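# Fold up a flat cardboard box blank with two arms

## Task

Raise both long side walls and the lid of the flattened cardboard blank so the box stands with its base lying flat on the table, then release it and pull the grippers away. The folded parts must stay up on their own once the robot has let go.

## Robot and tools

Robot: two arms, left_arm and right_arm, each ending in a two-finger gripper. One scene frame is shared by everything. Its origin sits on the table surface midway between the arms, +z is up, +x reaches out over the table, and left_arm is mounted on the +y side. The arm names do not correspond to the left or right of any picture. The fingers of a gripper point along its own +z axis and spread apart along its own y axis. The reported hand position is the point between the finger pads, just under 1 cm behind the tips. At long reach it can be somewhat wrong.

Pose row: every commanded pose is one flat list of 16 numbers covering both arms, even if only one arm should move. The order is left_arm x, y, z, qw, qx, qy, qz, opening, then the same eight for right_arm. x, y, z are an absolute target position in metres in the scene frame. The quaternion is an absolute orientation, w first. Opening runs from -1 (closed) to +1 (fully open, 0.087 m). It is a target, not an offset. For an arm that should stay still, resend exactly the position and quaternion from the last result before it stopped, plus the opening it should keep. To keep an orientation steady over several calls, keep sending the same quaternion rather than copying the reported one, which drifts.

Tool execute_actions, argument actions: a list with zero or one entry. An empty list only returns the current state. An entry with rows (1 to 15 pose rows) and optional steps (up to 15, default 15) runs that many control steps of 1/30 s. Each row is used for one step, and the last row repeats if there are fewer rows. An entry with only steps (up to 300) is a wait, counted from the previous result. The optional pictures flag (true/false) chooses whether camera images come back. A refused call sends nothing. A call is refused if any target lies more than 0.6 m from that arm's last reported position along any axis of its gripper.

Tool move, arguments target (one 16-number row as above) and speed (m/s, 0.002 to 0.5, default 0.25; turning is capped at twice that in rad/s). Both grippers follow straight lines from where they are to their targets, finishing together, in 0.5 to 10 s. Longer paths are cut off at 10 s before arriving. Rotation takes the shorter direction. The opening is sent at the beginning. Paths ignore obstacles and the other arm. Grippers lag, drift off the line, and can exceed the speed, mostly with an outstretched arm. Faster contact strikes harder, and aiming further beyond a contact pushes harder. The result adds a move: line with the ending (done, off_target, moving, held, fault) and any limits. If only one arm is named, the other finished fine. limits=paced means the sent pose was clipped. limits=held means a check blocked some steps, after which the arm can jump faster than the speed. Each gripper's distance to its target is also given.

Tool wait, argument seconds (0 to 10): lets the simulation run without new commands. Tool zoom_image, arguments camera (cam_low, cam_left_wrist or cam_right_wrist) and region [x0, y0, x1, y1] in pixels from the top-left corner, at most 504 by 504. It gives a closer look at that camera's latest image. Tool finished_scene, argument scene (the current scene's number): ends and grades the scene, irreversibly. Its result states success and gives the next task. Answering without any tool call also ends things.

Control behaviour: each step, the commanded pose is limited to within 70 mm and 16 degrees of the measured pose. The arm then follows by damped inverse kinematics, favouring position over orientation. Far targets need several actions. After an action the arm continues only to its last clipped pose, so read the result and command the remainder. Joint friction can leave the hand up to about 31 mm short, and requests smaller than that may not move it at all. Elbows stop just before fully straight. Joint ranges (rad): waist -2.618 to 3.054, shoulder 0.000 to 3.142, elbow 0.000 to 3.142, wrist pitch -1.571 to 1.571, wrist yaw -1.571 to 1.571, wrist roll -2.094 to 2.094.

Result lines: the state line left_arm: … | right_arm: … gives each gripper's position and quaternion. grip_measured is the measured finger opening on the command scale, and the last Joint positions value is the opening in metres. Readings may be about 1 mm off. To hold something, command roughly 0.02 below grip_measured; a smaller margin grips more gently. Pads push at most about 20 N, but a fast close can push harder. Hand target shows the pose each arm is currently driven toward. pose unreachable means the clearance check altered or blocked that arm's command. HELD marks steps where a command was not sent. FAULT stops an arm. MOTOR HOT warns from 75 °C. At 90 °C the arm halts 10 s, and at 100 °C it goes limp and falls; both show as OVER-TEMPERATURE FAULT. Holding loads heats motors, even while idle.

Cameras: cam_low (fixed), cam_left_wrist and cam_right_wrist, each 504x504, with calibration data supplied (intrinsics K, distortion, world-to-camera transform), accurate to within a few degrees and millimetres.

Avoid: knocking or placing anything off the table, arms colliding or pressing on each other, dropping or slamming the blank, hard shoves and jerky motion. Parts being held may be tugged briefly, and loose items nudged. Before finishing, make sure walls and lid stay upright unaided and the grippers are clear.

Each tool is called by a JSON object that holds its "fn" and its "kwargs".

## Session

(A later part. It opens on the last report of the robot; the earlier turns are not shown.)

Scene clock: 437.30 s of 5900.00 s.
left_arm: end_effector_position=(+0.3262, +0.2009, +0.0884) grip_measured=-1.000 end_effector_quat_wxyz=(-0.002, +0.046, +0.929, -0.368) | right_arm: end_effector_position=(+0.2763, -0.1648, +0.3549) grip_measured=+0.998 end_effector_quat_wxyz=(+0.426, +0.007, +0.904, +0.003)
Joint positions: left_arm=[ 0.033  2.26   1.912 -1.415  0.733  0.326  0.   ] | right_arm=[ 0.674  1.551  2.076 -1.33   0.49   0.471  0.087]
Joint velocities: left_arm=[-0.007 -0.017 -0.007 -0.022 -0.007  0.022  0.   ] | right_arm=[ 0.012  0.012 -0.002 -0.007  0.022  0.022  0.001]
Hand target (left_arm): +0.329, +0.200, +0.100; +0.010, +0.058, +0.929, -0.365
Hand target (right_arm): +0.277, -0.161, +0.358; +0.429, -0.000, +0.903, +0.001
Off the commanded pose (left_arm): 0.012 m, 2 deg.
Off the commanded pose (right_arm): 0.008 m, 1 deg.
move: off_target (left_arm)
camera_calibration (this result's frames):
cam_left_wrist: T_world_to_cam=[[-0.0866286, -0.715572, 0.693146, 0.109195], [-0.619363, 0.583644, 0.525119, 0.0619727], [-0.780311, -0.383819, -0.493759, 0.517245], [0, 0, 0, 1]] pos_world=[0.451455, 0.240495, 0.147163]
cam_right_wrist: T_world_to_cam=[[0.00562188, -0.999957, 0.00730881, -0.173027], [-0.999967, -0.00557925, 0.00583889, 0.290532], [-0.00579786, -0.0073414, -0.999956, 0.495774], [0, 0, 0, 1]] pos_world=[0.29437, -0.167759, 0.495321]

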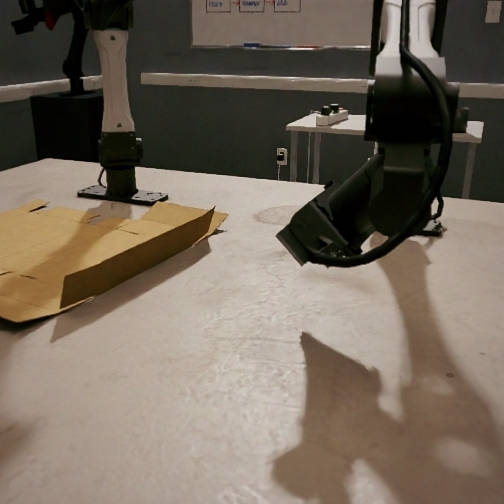

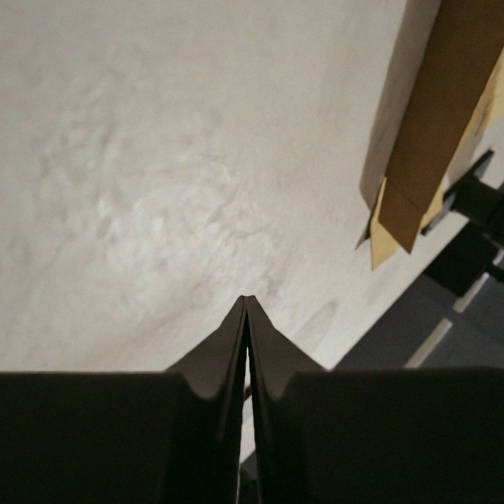

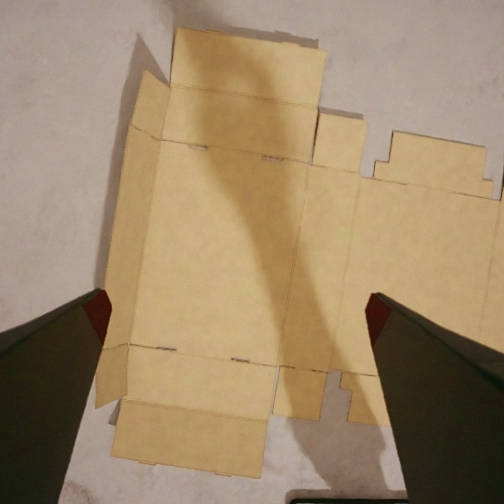

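{"fn": "move", "kwargs": {"target": [0.303,-0.015,0.12,-0.015,0.086,0.981,-0.173,0,0.28,-0.16,0.36,0.429,0,0.903,0,1]}}

{"fn": "move", "kwargs": {"target": [0.299,-0.04,0.045,-0.015,0.086,0.981,-0.173,0,0.28,-0.16,0.36,0.429,0,0.903,0,1], "speed": 0.06}}

{"fn": "move", "kwargs": {"target": [0.299,-0.04,0.045,-0.015,0.086,0.981,-0.173,-1,0.28,-0.16,0.36,0.429,0,0.903,0,1]}}

{"fn": "move", "kwargs": {"target": [0.30,0.17,0.05,0,0,0.985,-0.174,-1,0.28,-0.1,0.36,0.429,0,0.903,0,1], "speed": 0.1}}

Scene clock: 450.63 s of 5900.00 s.
left_arm: end_effector_position=(+0.2962, -0.0172, +0.1191) grip_measured=+0.000 end_effector_quat_wxyz=(-0.016, +0.096, +0.978, -0.182) | right_arm: end_effector_position=(+0.2784, -0.1636, +0.3579) grip_measured=+0.998 end_effector_quat_wxyz=(+0.427, +0.007, +0.904, +0.003)
Joint positions: left_arm=[-0.621  2.28   2.21  -1.382  0.348 -0.326  0.044] | right_arm=[ 0.674  1.57   2.109 -1.343  0.492  0.469  0.087]
Joint velocities: left_arm=[-0.007  0.007 -0.002 -0.066 -0.022 -0.007 -0.001] | right_arm=[ 0.002  0.002 -0.012 -0.081 -0.007 -0.007  0.001]
Hand target (left_arm): +0.299, -0.014, +0.121; -0.018, +0.087, +0.980, -0.178
Hand target (right_arm): +0.280, -0.160, +0.360; +0.430, +0.000, +0.903, +0.000
Off the commanded pose (left_arm): 0.007 m, 2 deg.
Off the commanded pose (right_arm): 0.004 m, 1 deg.
After step 90, 8.70 s passed at rest.
move: done
camera_calibration (this result's frames):
cam_left_wrist: T_world_to_cam=[[-0.184345, -0.909915, 0.371581, -0.00689235], [-0.587056, 0.405149, 0.70087, 0.121015], [-0.788278, -0.0889366, -0.608858, 0.446395], [0, 0, 0, 1]] pos_world=[0.421656, -0.0155998, 0.189536]
cam_right_wrist: T_world_to_cam=[[0.0054946, -0.999945, 0.00895117, -0.172456], [-0.999978, -0.00546076, 0.00380144, 0.293387], [-0.00375235, -0.00897186, -0.999953, 0.497997], [0, 0, 0, 1]] pos_world=[0.296197, -0.166377, 0.498402]

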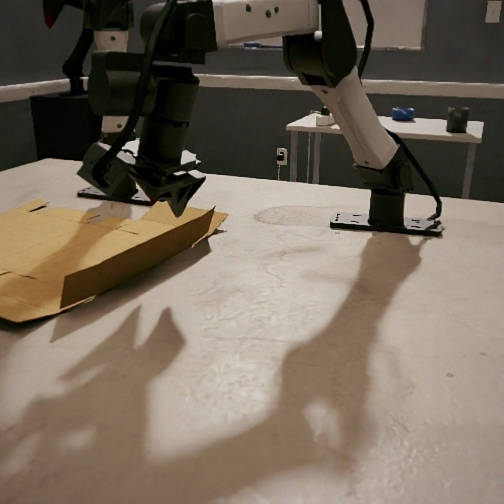

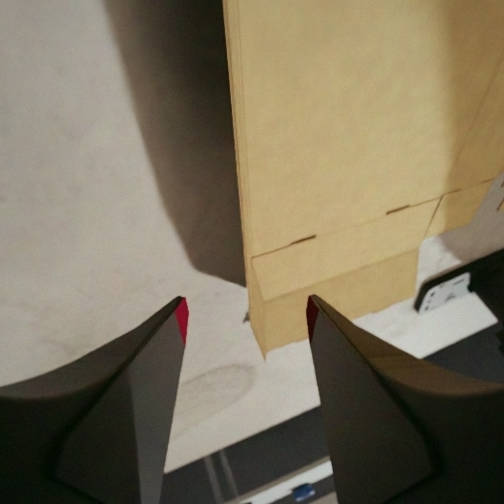

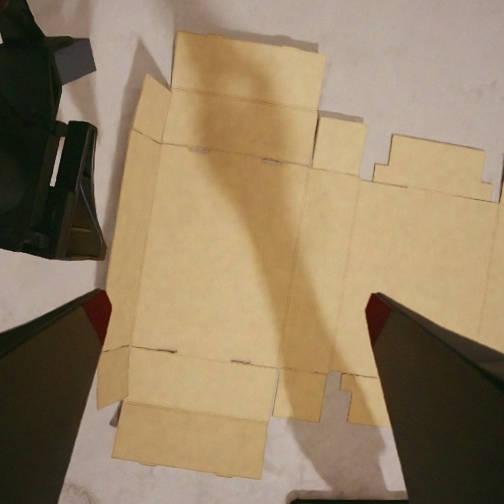

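Scene clock: 452.37 s of 5900.00 s.
left_arm: end_effector_position=(+0.3023, -0.0373, +0.0539) grip_measured=+0.000 end_effector_quat_wxyz=(-0.013, +0.087, +0.980, -0.177) | right_arm: end_effector_position=(+0.2784, -0.1637, +0.3579) grip_measured=+0.998 end_effector_quat_wxyz=(+0.427, +0.007, +0.904, +0.003)
Joint positions: left_arm=[-0.655  2.33   2.038 -1.144  0.331 -0.382  0.044] | right_arm=[ 0.674  1.57   2.109 -1.343  0.492  0.469  0.087]
Joint velocities: left_arm=[-0.002  0.007  0.012  0.022  0.007 -0.007  0.   ] | right_arm=[-0.017  0.017 -0.012  0.007  0.007  0.022  0.001]
Hand target (left_arm): +0.300, -0.041, +0.045; -0.016, +0.086, +0.981, -0.173
Hand target (right_arm): +0.280, -0.160, +0.360; +0.429, -0.000, +0.903, +0.000
Off the commanded pose (left_arm): 0.010 m, 0 deg.
Off the commanded pose (right_arm): 0.005 m, 1 deg.
move: done
camera_calibration (this result's frames):
cam_left_wrist: T_world_to_cam=[[-0.167221, -0.917187, 0.36167, -0.00467284], [-0.597018, 0.386132, 0.703187, 0.180618], [-0.784606, -0.0983356, -0.612146, 0.408514], [0, 0, 0, 1]] pos_world=[0.427573, -0.0338568, 0.124752]
cam_right_wrist: T_world_to_cam=[[0.00549735, -0.999943, 0.00918218, -0.172584], [-0.999977, -0.00545984, 0.00410499, 0.293219], [-0.00405463, -0.00920454, -0.999949, 0.497988], [0, 0, 0, 1]] pos_world=[0.29618, -0.16639, 0.498344]

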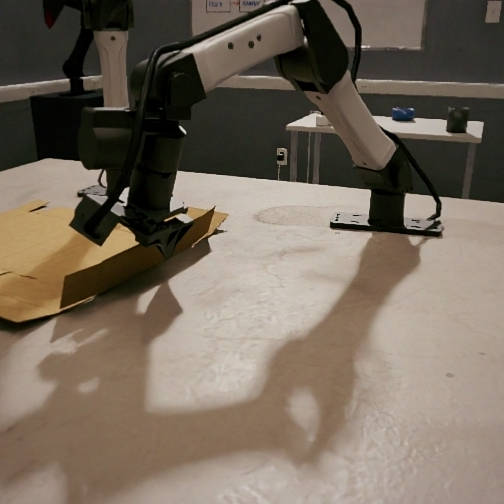

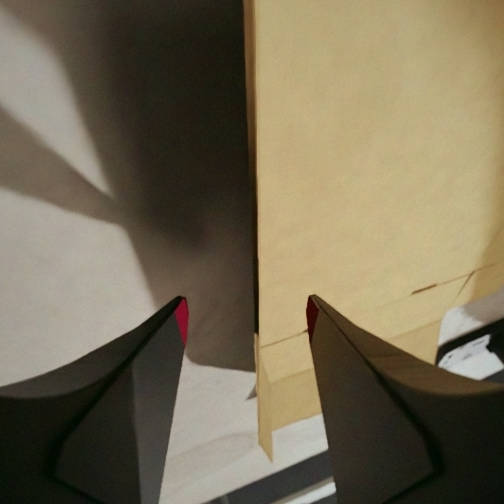

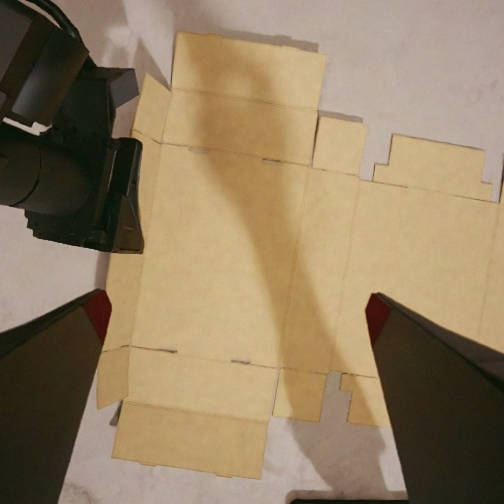

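Scene clock: 453.07 s of 5900.00 s.
left_arm: end_effector_position=(+0.3020, -0.0385, +0.0545) grip_measured=-0.999 end_effector_quat_wxyz=(-0.015, +0.086, +0.980, -0.180) | right_arm: end_effector_position=(+0.2784, -0.1637, +0.3579) grip_measured=+0.998 end_effector_quat_wxyz=(+0.427, +0.007, +0.904, +0.003)
Joint positions: left_arm=[-0.655  2.33   2.038 -1.143  0.338 -0.385  0.   ] | right_arm=[ 0.674  1.57   2.109 -1.343  0.492  0.469  0.087]
Joint velocities: left_arm=[ 0.002  0.012  0.007 -0.022  0.139 -0.022  0.   ] | right_arm=[-0.002 -0.002 -0.007  0.022 -0.007 -0.037 -0.   ]
Hand target (left_arm): +0.299, -0.040, +0.045; -0.015, +0.086, +0.981, -0.173
Hand target (right_arm): +0.280, -0.160, +0.360; +0.429, -0.000, +0.903, +0.000
Off the commanded pose (left_arm): 0.010 m, 1 deg.
Off the commanded pose (right_arm): 0.005 m, 1 deg.
move: done
camera_calibration (this result's frames):
cam_left_wrist: T_world_to_cam=[[-0.164254, -0.915025, 0.368444, -0.00727869], [-0.595345, 0.389776, 0.702595, 0.180167], [-0.786502, -0.103947, -0.608777, 0.408615], [0, 0, 0, 1]] pos_world=[0.427443, -0.0344104, 0.124853]
cam_right_wrist: T_world_to_cam=[[0.00549735, -0.999943, 0.00918218, -0.172584], [-0.999977, -0.00545984, 0.00410499, 0.293219], [-0.00405463, -0.00920454, -0.999949, 0.497988], [0, 0, 0, 1]] pos_world=[0.29618, -0.16639, 0.498344]

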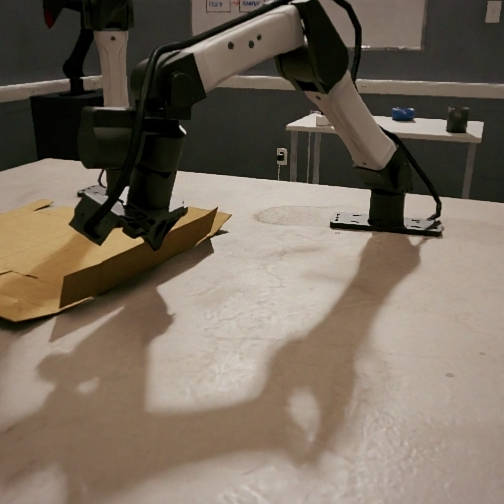

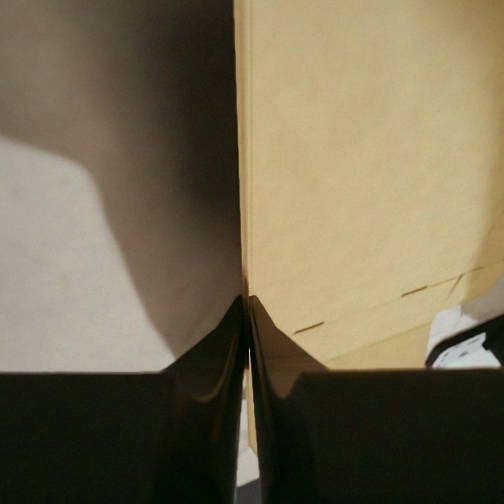

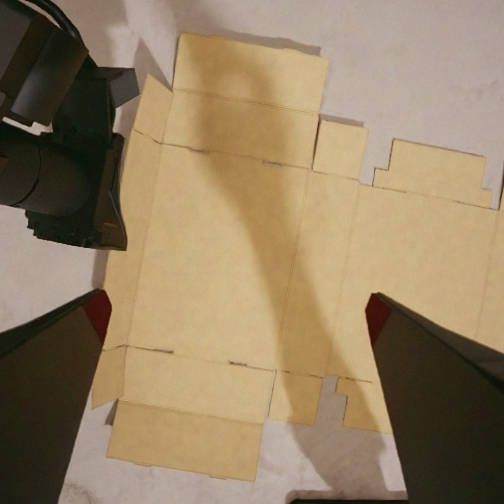

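Scene clock: 455.50 s of 5900.00 s.
left_arm: end_effector_position=(+0.3090, +0.1586, +0.0511) grip_measured=-0.999 end_effector_quat_wxyz=(+0.003, -0.006, +0.982, -0.190) | right_arm: end_effector_position=(+0.2816, -0.1045, +0.3590) grip_measured=+0.998 end_effector_quat_wxyz=(+0.426, -0.001, +0.905, -0.001)
Joint positions: left_arm=[-0.19   2.072  1.604 -1.065  0.381 -0.09   0.   ] | right_arm=[ 0.829  1.794  2.399 -1.48   0.594  0.587  0.087]
Joint velocities: left_arm=[ 0.012 -0.022 -0.012 -0.007  0.037  0.022  0.   ] | right_arm=[-0.012 -0.022  0.007 -0.022  0.007 -0.066 -0.   ]
Hand target (left_arm): +0.303, +0.170, +0.048; +0.002, +0.000, +0.985, -0.172
Hand target (right_arm): +0.281, -0.101, +0.360; +0.429, +0.000, +0.903, +0.001
Off the commanded pose (left_arm): 0.015 m, 2 deg.
Off the commanded pose (right_arm): 0.005 m, 0 deg.
move: off_target (left_arm)
camera_calibration (this result's frames):
cam_left_wrist: T_world_to_cam=[[0.00783263, -0.922564, 0.385765, 0.122619], [-0.658721, 0.285487, 0.696121, 0.146336], [-0.752347, -0.259564, -0.605476, 0.446476], [0, 0, 0, 1]] pos_world=[0.431339, 0.187236, 0.121161]
cam_right_wrist: T_world_to_cam=[[0.0173235, -0.999603, 0.0222326, -0.12138], [-0.999832, -0.0171865, 0.00633593, 0.294705], [-0.00595131, -0.0223386, -0.999733, 0.498719], [0, 0, 0, 1]] pos_world=[0.299727, -0.105126, 0.499417]

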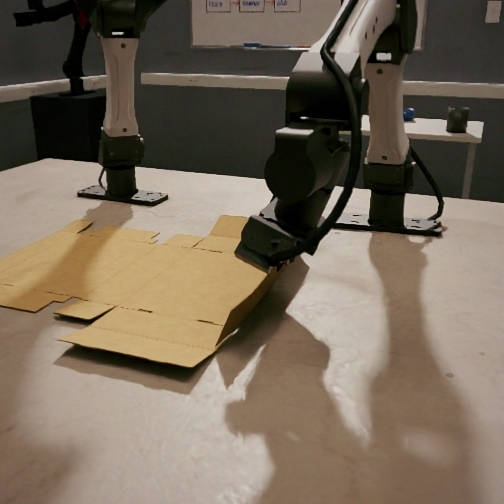

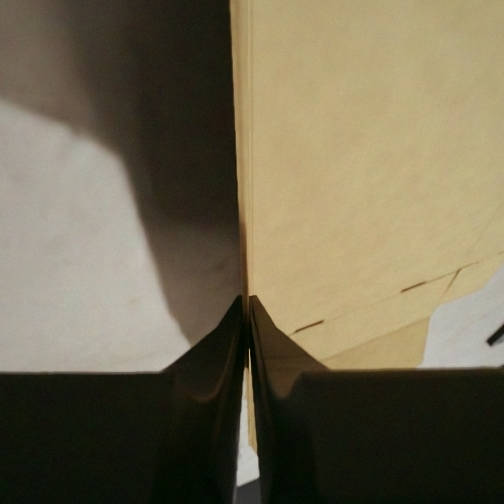

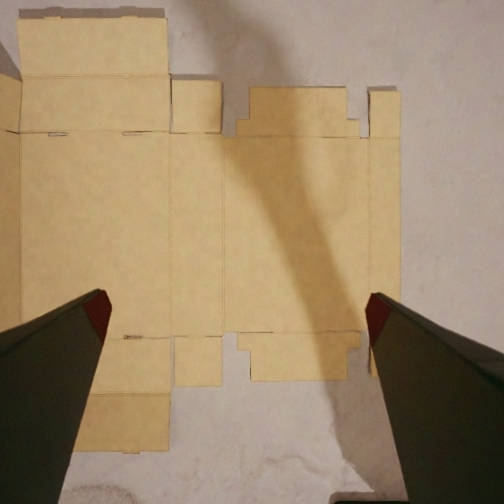

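{"fn": "move", "kwargs": {"target": [0.305,0.16,0.05,0,0,0.985,-0.174,-1,0.31,-0.33,0.05,0,0,0.906,0.423,-0.5]}}

{"fn": "move", "kwargs": {"target": [0.305,0.16,0.05,0,0,0.985,-0.174,-1,0.31,-0.32,0.014,0,0,0.906,0.423,-0.5], "speed": 0.05}}

{"fn": "move", "kwargs": {"target": [0.305,0.16,0.05,0,0,0.985,-0.174,-1,0.31,-0.255,0.014,0,0,0.906,0.423,-0.5], "speed": 0.04}}

Scene clock: 476.70 s of 5900.00 s.
left_arm: end_effector_position=(+0.3088, +0.1583, +0.0512) grip_measured=-0.999 end_effector_quat_wxyz=(+0.003, -0.006, +0.982, -0.191) | right_arm: end_effector_position=(+0.3052, -0.3252, +0.0488) grip_measured=-0.500 end_effector_quat_wxyz=(-0.001, +0.006, +0.908, +0.418)
Joint positions: left_arm=[-0.19   2.072  1.604 -1.065  0.382 -0.09   0.   ] | right_arm=[-0.344  2.278  1.702 -1.384 -0.791 -0.513  0.022]
Joint velocities: left_arm=[-0.002 -0.007  0.017 -0.11  -0.095  0.051  0.   ] | right_arm=[ 0.012  0.002 -0.007 -0.081 -0.037  0.007  0.   ]
Hand target (left_arm): +0.305, +0.160, +0.050; -0.000, -0.000, +0.985, -0.174
Hand target (right_arm): +0.309, -0.327, +0.053; +0.005, +0.002, +0.907, +0.421
Off the commanded pose (left_arm): 0.004 m, 2 deg.
Off the commanded pose (right_arm): 0.007 m, 1 deg.
After step 90, 15.03 s passed at rest.
move: done
camera_calibration (this result's frames):
cam_left_wrist: T_world_to_cam=[[0.00796608, -0.92184, 0.38749, 0.122043], [-0.658341, 0.286838, 0.695924, 0.145924], [-0.752677, -0.260644, -0.6046, 0.446625], [0, 0, 0, 1]] pos_world=[0.43126, 0.187058, 0.121187]
cam_right_wrist: T_world_to_cam=[[0.0134472, -0.650932, -0.759017, -0.182868], [-0.633508, -0.592843, 0.497198, -0.00644957], [-0.773619, 0.474157, -0.420343, 0.551339], [0, 0, 0, 1]] pos_world=[0.4249, -0.38428, 0.096158]

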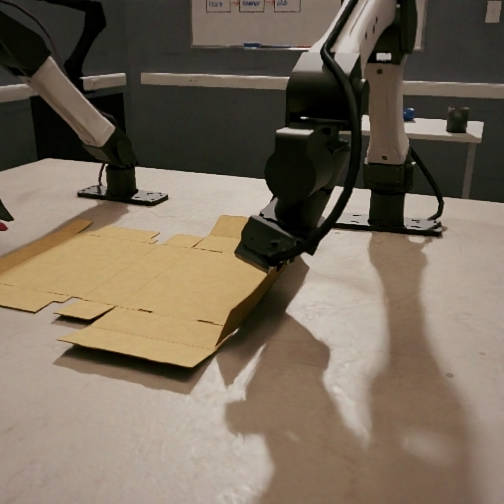

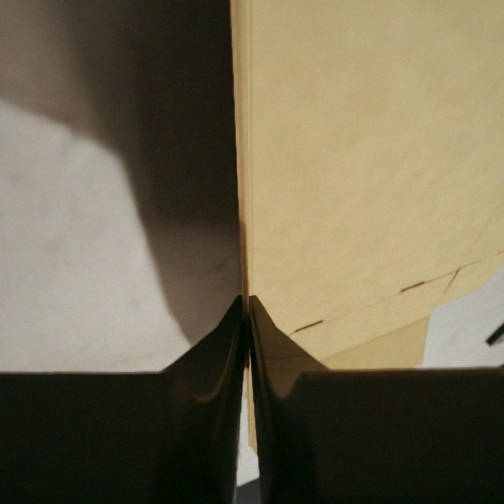

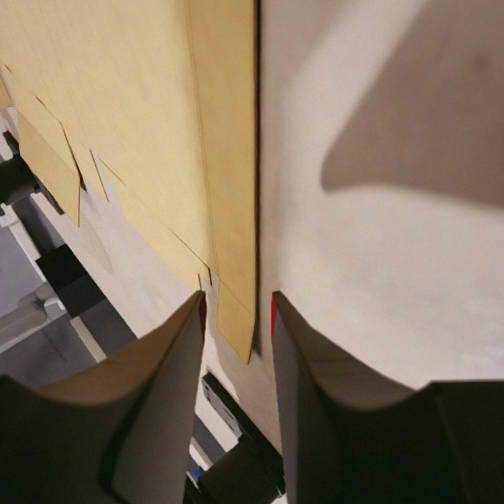

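Scene clock: 477.67 s of 5900.00 s.
left_arm: end_effector_position=(+0.3088, +0.1583, +0.0512) grip_measured=-0.999 end_effector_quat_wxyz=(+0.003, -0.006, +0.982, -0.191) | right_arm: end_effector_position=(+0.3117, -0.3265, +0.0224) grip_measured=-0.500 end_effector_quat_wxyz=(+0.004, +0.004, +0.908, +0.419)
Joint positions: left_arm=[-0.19   2.072  1.604 -1.065  0.382 -0.09   0.   ] | right_arm=[-0.343  2.333  1.688 -1.305 -0.798 -0.513  0.022]
Joint velocities: left_arm=[ 0.007 -0.012  0.007  0.037 -0.11   0.007 -0.001] | right_arm=[-0.007 -0.007 -0.007  0.037 -0.051 -0.037 -0.   ]
Hand target (left_arm): +0.305, +0.160, +0.050; -0.000, +0.000, +0.985, -0.174
Hand target (right_arm): +0.310, -0.320, +0.014; -0.000, +0.000, +0.906, +0.423
Off the commanded pose (left_arm): 0.004 m, 2 deg.
Off the commanded pose (right_arm): 0.011 m, 1 deg.
move: off_target (right_arm)
camera_calibration (this result's frames):
cam_left_wrist: T_world_to_cam=[[0.00796608, -0.92184, 0.38749, 0.122043], [-0.658341, 0.286838, 0.695924, 0.145924], [-0.752677, -0.260644, -0.6046, 0.446625], [0, 0, 0, 1]] pos_world=[0.43126, 0.187058, 0.121187]
cam_right_wrist: T_world_to_cam=[[0.0207837, -0.649107, -0.760413, -0.205479], [-0.640486, -0.592657, 0.488401, 0.0124208], [-0.767689, 0.476883, -0.428062, 0.545099], [0, 0, 0, 1]] pos_world=[0.430692, -0.385965, 0.0710202]

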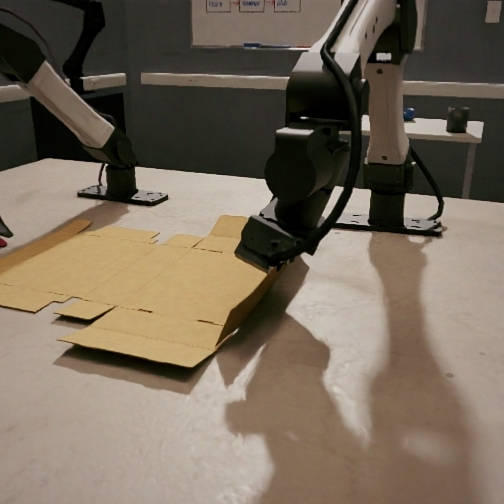

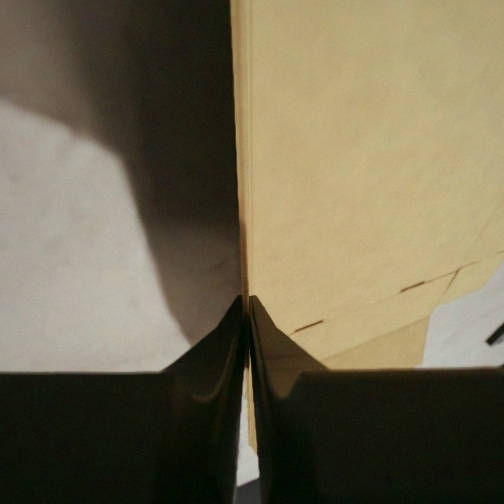

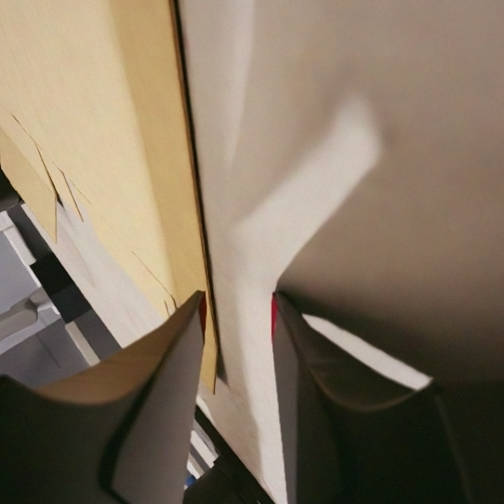

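Scene clock: 479.77 s of 5900.00 s.
left_arm: end_effector_position=(+0.3088, +0.1586, +0.0511) grip_measured=-0.999 end_effector_quat_wxyz=(+0.003, -0.006, +0.982, -0.190) | right_arm: end_effector_position=(+0.3109, -0.2641, +0.0216) grip_measured=-0.500 end_effector_quat_wxyz=(-0.008, +0.014, +0.904, +0.426)
Joint positions: left_arm=[-0.19   2.072  1.604 -1.066  0.381 -0.09   0.   ] | right_arm=[-0.197  2.249  1.533 -1.111 -0.853 -0.301  0.022]
Joint velocities: left_arm=[-0.007 -0.017 -0.012 -0.095 -0.051 -0.007 -0.001] | right_arm=[ 0.007 -0.022 -0.012 -0.007  0.037  0.022 -0.001]
Hand target (left_arm): +0.305, +0.160, +0.050; +0.000, +0.000, +0.985, -0.174
Hand target (right_arm): +0.310, -0.255, +0.014; -0.002, -0.001, +0.905, +0.424
Off the commanded pose (left_arm): 0.004 m, 2 deg.
Off the commanded pose (right_arm): 0.012 m, 2 deg.
move: off_target (right_arm)
camera_calibration (this result's frames):
cam_left_wrist: T_world_to_cam=[[0.00812618, -0.922585, 0.385709, 0.122538], [-0.658191, 0.285449, 0.696637, 0.146012], [-0.752807, -0.259531, -0.604917, 0.446467], [0, 0, 0, 1]] pos_world=[0.431212, 0.187245, 0.121094]
cam_right_wrist: T_world_to_cam=[[-0.00654356, -0.636419, -0.771315, -0.153462], [-0.630327, -0.596174, 0.497257, 0.0450642], [-0.776302, 0.489435, -0.397251, 0.519707], [0, 0, 0, 1]] pos_world=[0.430851, -0.325163, 0.0656784]

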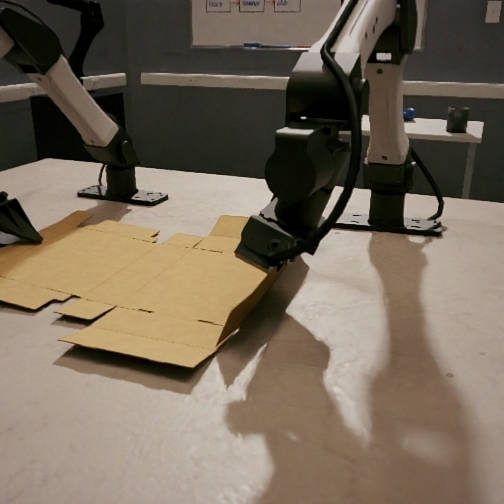

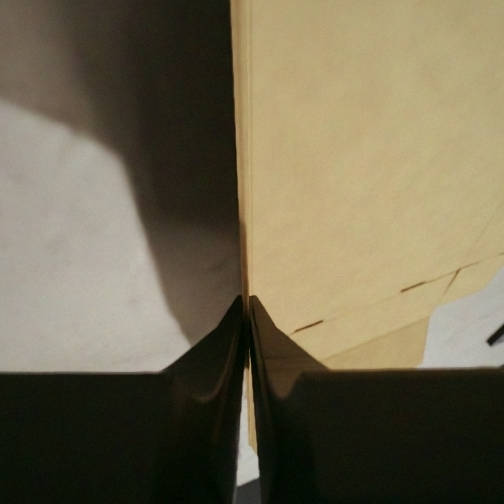

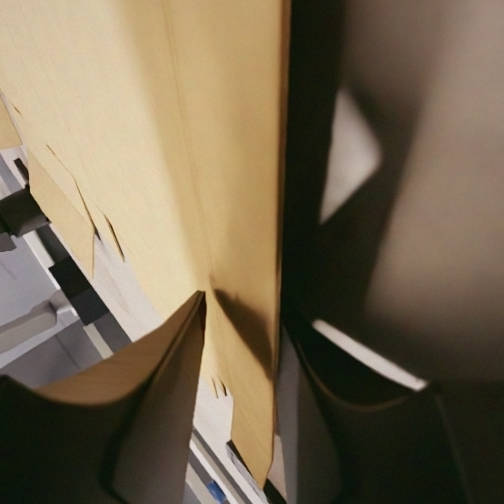

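{"fn": "move", "kwargs": {"target": [0.305,0.16,0.05,0,0,0.985,-0.174,0,0.31,-0.26,0.02,0,0,0.906,0.423,-1]}}

{"fn": "move", "kwargs": {"target": [0.31,0.19,0.12,0,0,0.93,-0.365,0,0.31,-0.26,0.02,0,0,0.906,0.423,-1], "speed": 0.15}}

{"fn": "move", "kwargs": {"target": [0.31,0.21,0.055,0,0,0.93,-0.365,-1,0.31,-0.26,0.02,0,0,0.906,0.423,-1], "speed": 0.15}}

{"fn": "move", "kwargs": {"target": [0.31,0.11,0.055,0,0,0.93,-0.365,-1,0.31,-0.26,0.02,0,0,0.906,0.423,-1], "speed": 0.04}}

Scene clock: 490.53 s of 5900.00 s.
left_arm: end_effector_position=(+0.3091, +0.1625, +0.0495) grip_measured=+0.000 end_effector_quat_wxyz=(+0.004, -0.006, +0.984, -0.178) | right_arm: end_effector_position=(+0.3139, -0.2641, +0.0208) grip_measured=-0.978 end_effector_quat_wxyz=(+0.002, +0.007, +0.904, +0.428)
Joint positions: left_arm=[-0.19   2.072  1.604 -1.066  0.356 -0.09   0.044] | right_arm=[-0.197  2.249  1.533 -1.096 -0.861 -0.311  0.001]
Joint velocities: left_arm=[-0.022 -0.012  0.002 -0.007 -0.037  0.007  0.001] | right_arm=[ 0.007 -0.002 -0.007  0.051  0.007 -0.022 -0.   ]
Hand target (left_arm): +0.305, +0.160, +0.050; -0.000, -0.000, +0.985, -0.174
Hand target (right_arm): +0.310, -0.260, +0.020; -0.000, -0.000, +0.906, +0.423
Off the commanded pose (left_arm): 0.005 m, 1 deg.
Off the commanded pose (right_arm): 0.006 m, 1 deg.
After step 90, 7.07 s passed at rest.
move: done
camera_calibration (this result's frames):
cam_left_wrist: T_world_to_cam=[[0.00831375, -0.93169, 0.363159, 0.129345], [-0.659653, 0.267832, 0.702228, 0.149282], [-0.751525, -0.245397, -0.612365, 0.44444], [0, 0, 0, 1]] pos_world=[0.431406, 0.189591, 0.120356]
cam_right_wrist: T_world_to_cam=[[0.0141025, -0.633244, -0.773824, -0.159655], [-0.639348, -0.600735, 0.479949, 0.049264], [-0.768788, 0.487975, -0.413335, 0.519351], [0, 0, 0, 1]] pos_world=[0.433019, -0.324936, 0.067477]

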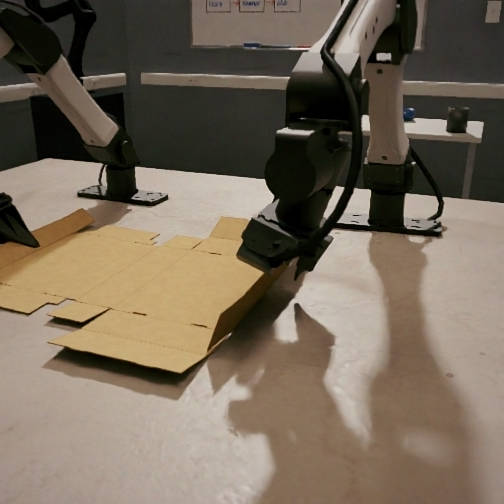

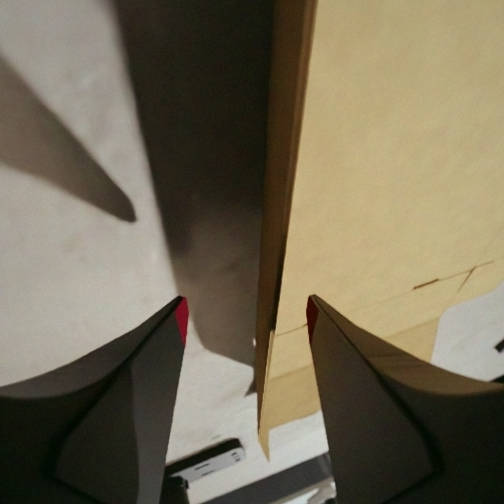

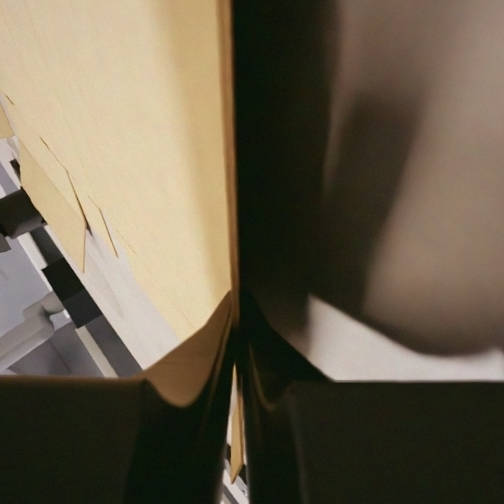

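Scene clock: 492.40 s of 5900.00 s.
left_arm: end_effector_position=(+0.3070, +0.1883, +0.1178) grip_measured=+0.000 end_effector_quat_wxyz=(+0.002, -0.001, +0.933, -0.359) | right_arm: end_effector_position=(+0.3141, -0.2637, +0.0213) grip_measured=-0.978 end_effector_quat_wxyz=(+0.003, +0.007, +0.903, +0.430)
Joint positions: left_arm=[ 0.016  2.102  1.785 -1.369  0.728  0.178  0.044] | right_arm=[-0.197  2.249  1.533 -1.096 -0.865 -0.312  0.001]
Joint velocities: left_arm=[-0.012 -0.002 -0.002  0.051  0.022 -0.022  0.001] | right_arm=[-0.012 -0.012 -0.012  0.066  0.066  0.022 -0.   ]
Hand target (left_arm): +0.309, +0.190, +0.120; +0.002, -0.001, +0.931, -0.364
Hand target (right_arm): +0.310, -0.260, +0.020; -0.000, -0.000, +0.906, +0.423
Off the commanded pose (left_arm): 0.004 m, 1 deg.
Off the commanded pose (right_arm): 0.006 m, 1 deg.
move: done
camera_calibration (this result's frames):
cam_left_wrist: T_world_to_cam=[[-0.00297065, -0.732446, 0.680819, 0.0571397], [-0.655461, 0.515601, 0.55184, 0.0628115], [-0.755224, -0.444611, -0.481621, 0.514281], [0, 0, 0, 1]] pos_world=[0.429737, 0.238121, 0.174125]
cam_right_wrist: T_world_to_cam=[[0.0152842, -0.630452, -0.776078, -0.158658], [-0.640265, -0.60234, 0.476705, 0.0493731], [-0.768002, 0.489609, -0.412862, 0.519666], [0, 0, 0, 1]] pos_world=[0.433141, -0.32472, 0.0678833]

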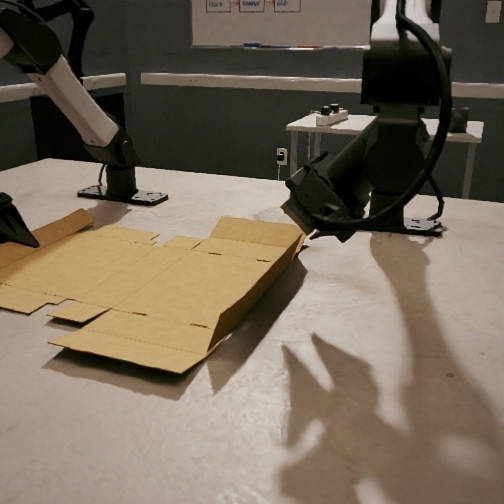

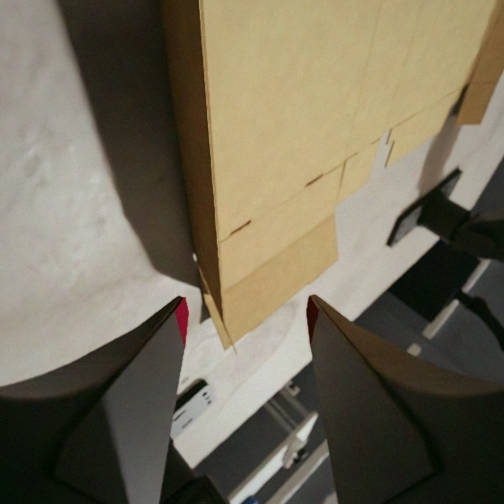

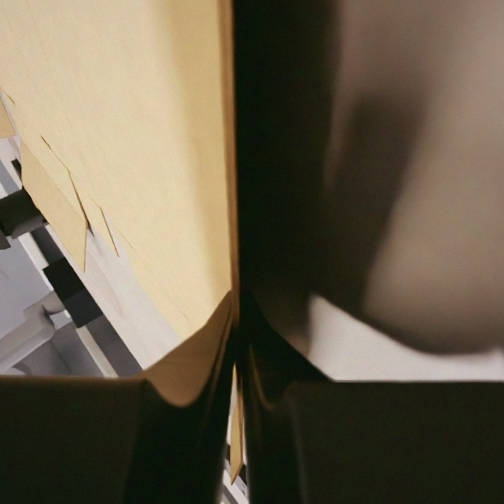

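Scene clock: 493.37 s of 5900.00 s.
left_arm: end_effector_position=(+0.3109, +0.2074, +0.0597) grip_measured=-1.000 end_effector_quat_wxyz=(-0.006, -0.002, +0.931, -0.364) | right_arm: end_effector_position=(+0.3143, -0.2635, +0.0215) grip_measured=-0.978 end_effector_quat_wxyz=(+0.003, +0.007, +0.902, +0.431)
Joint positions: left_arm=[ 0.063  2.201  1.698 -1.245  0.728  0.246  0.   ] | right_arm=[-0.197  2.249  1.533 -1.096 -0.867 -0.313  0.001]
Joint velocities: left_arm=[-0.002  0.002 -0.002 -0.037 -0.051  0.022  0.   ] | right_arm=[ 0.012 -0.022  0.007  0.022 -0.037 -0.007  0.001]
Hand target (left_arm): +0.312, +0.210, +0.055; +0.000, -0.000, +0.931, -0.365
Hand target (right_arm): +0.310, -0.260, +0.020; -0.000, -0.000, +0.906, +0.423
Off the commanded pose (left_arm): 0.005 m, 1 deg.
Off the commanded pose (right_arm): 0.006 m, 1 deg.
move: done
camera_calibration (this result's frames):
cam_left_wrist: T_world_to_cam=[[0.0053774, -0.725646, 0.688047, 0.106182], [-0.645532, 0.522968, 0.556591, 0.0826603], [-0.763715, -0.447149, -0.465615, 0.499948], [0, 0, 0, 1]] pos_world=[0.434607, 0.257373, 0.113717]
cam_right_wrist: T_world_to_cam=[[0.0156902, -0.628773, -0.77743, -0.157951], [-0.640817, -0.603174, 0.474905, 0.0494713], [-0.767534, 0.490739, -0.412392, 0.51989], [0, 0, 0, 1]] pos_world=[0.433214, -0.324606, 0.0681091]

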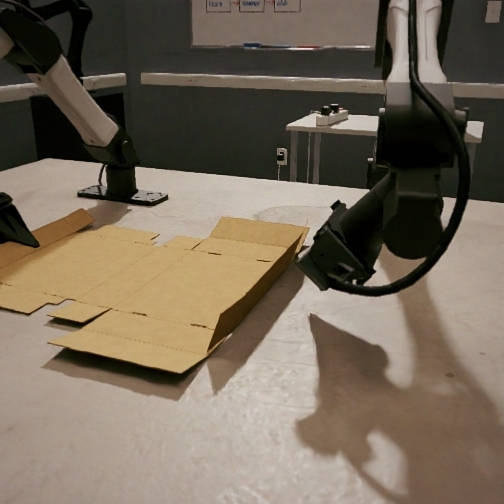

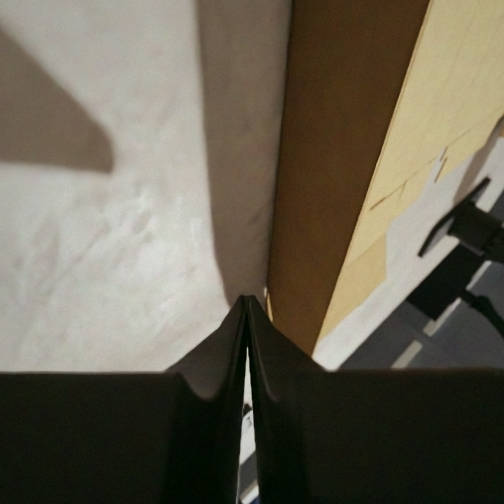

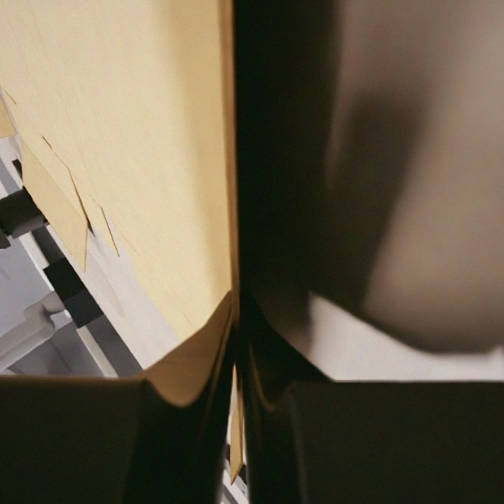

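Scene clock: 496.07 s of 5900.00 s.
left_arm: end_effector_position=(+0.3086, +0.1255, +0.0496) grip_measured=-1.000 end_effector_quat_wxyz=(-0.012, -0.008, +0.936, -0.351) | right_arm: end_effector_position=(+0.3149, -0.2670, +0.0174) grip_measured=-0.979 end_effector_quat_wxyz=(+0.005, +0.002, +0.908, +0.419)
Joint positions: left_arm=[-0.148  2.13   1.556 -0.994  0.718 -0.047  0.   ] | right_arm=[-0.197  2.249  1.533 -1.085 -0.841 -0.313  0.001]
Joint velocities: left_arm=[ 0.002 -0.002  0.002 -0.007 -0.022 -0.022  0.   ] | right_arm=[ 0.007 -0.007  0.002 -0.081  0.037 -0.007 -0.001]
Hand target (left_arm): +0.308, +0.110, +0.055; -0.003, +0.002, +0.930, -0.367
Hand target (right_arm): +0.310, -0.260, +0.020; -0.000, -0.000, +0.906, +0.423
Off the commanded pose (left_arm): 0.016 m, 2 deg.
Off the commanded pose (right_arm): 0.009 m, 1 deg.
move: off_target (left_arm)
camera_calibration (this result's frames):
cam_left_wrist: T_world_to_cam=[[0.0210667, -0.744071, 0.667768, 0.0521794], [-0.639573, 0.503338, 0.58103, 0.129048], [-0.768441, -0.439327, -0.465285, 0.457293], [0, 0, 0, 1]] pos_world=[0.432839, 0.174772, 0.102947]
cam_right_wrist: T_world_to_cam=[[0.0243879, -0.649748, -0.759759, -0.172044], [-0.639884, -0.594052, 0.487495, 0.0516427], [-0.768084, 0.474269, -0.430251, 0.516458], [0, 0, 0, 1]] pos_world=[0.433924, -0.326047, 0.0663188]

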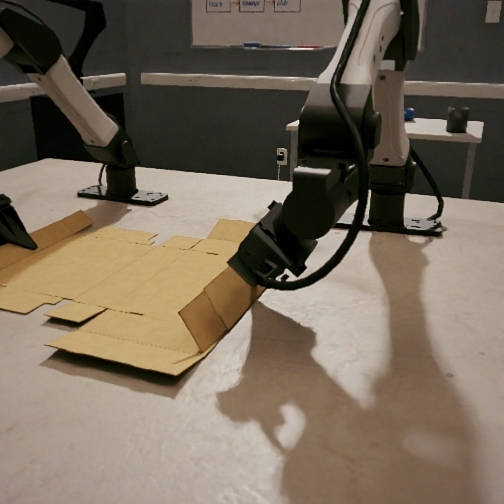

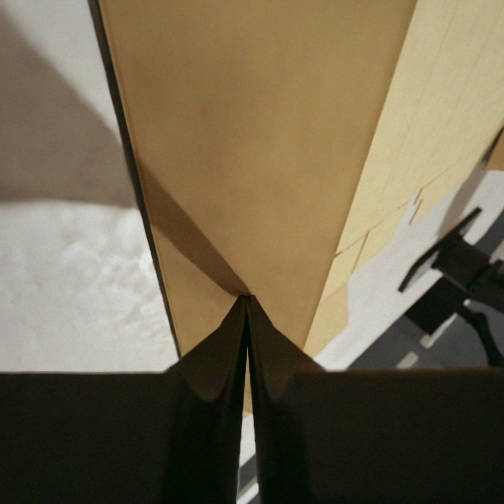

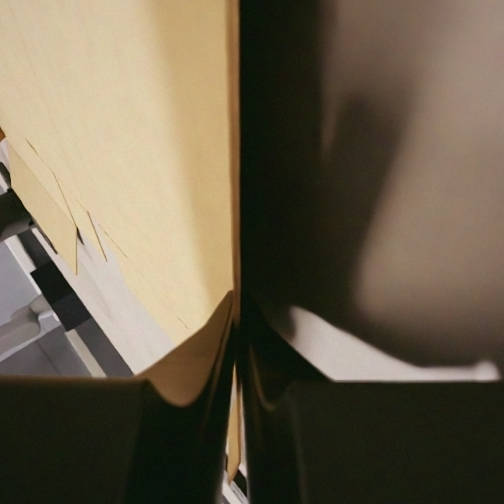

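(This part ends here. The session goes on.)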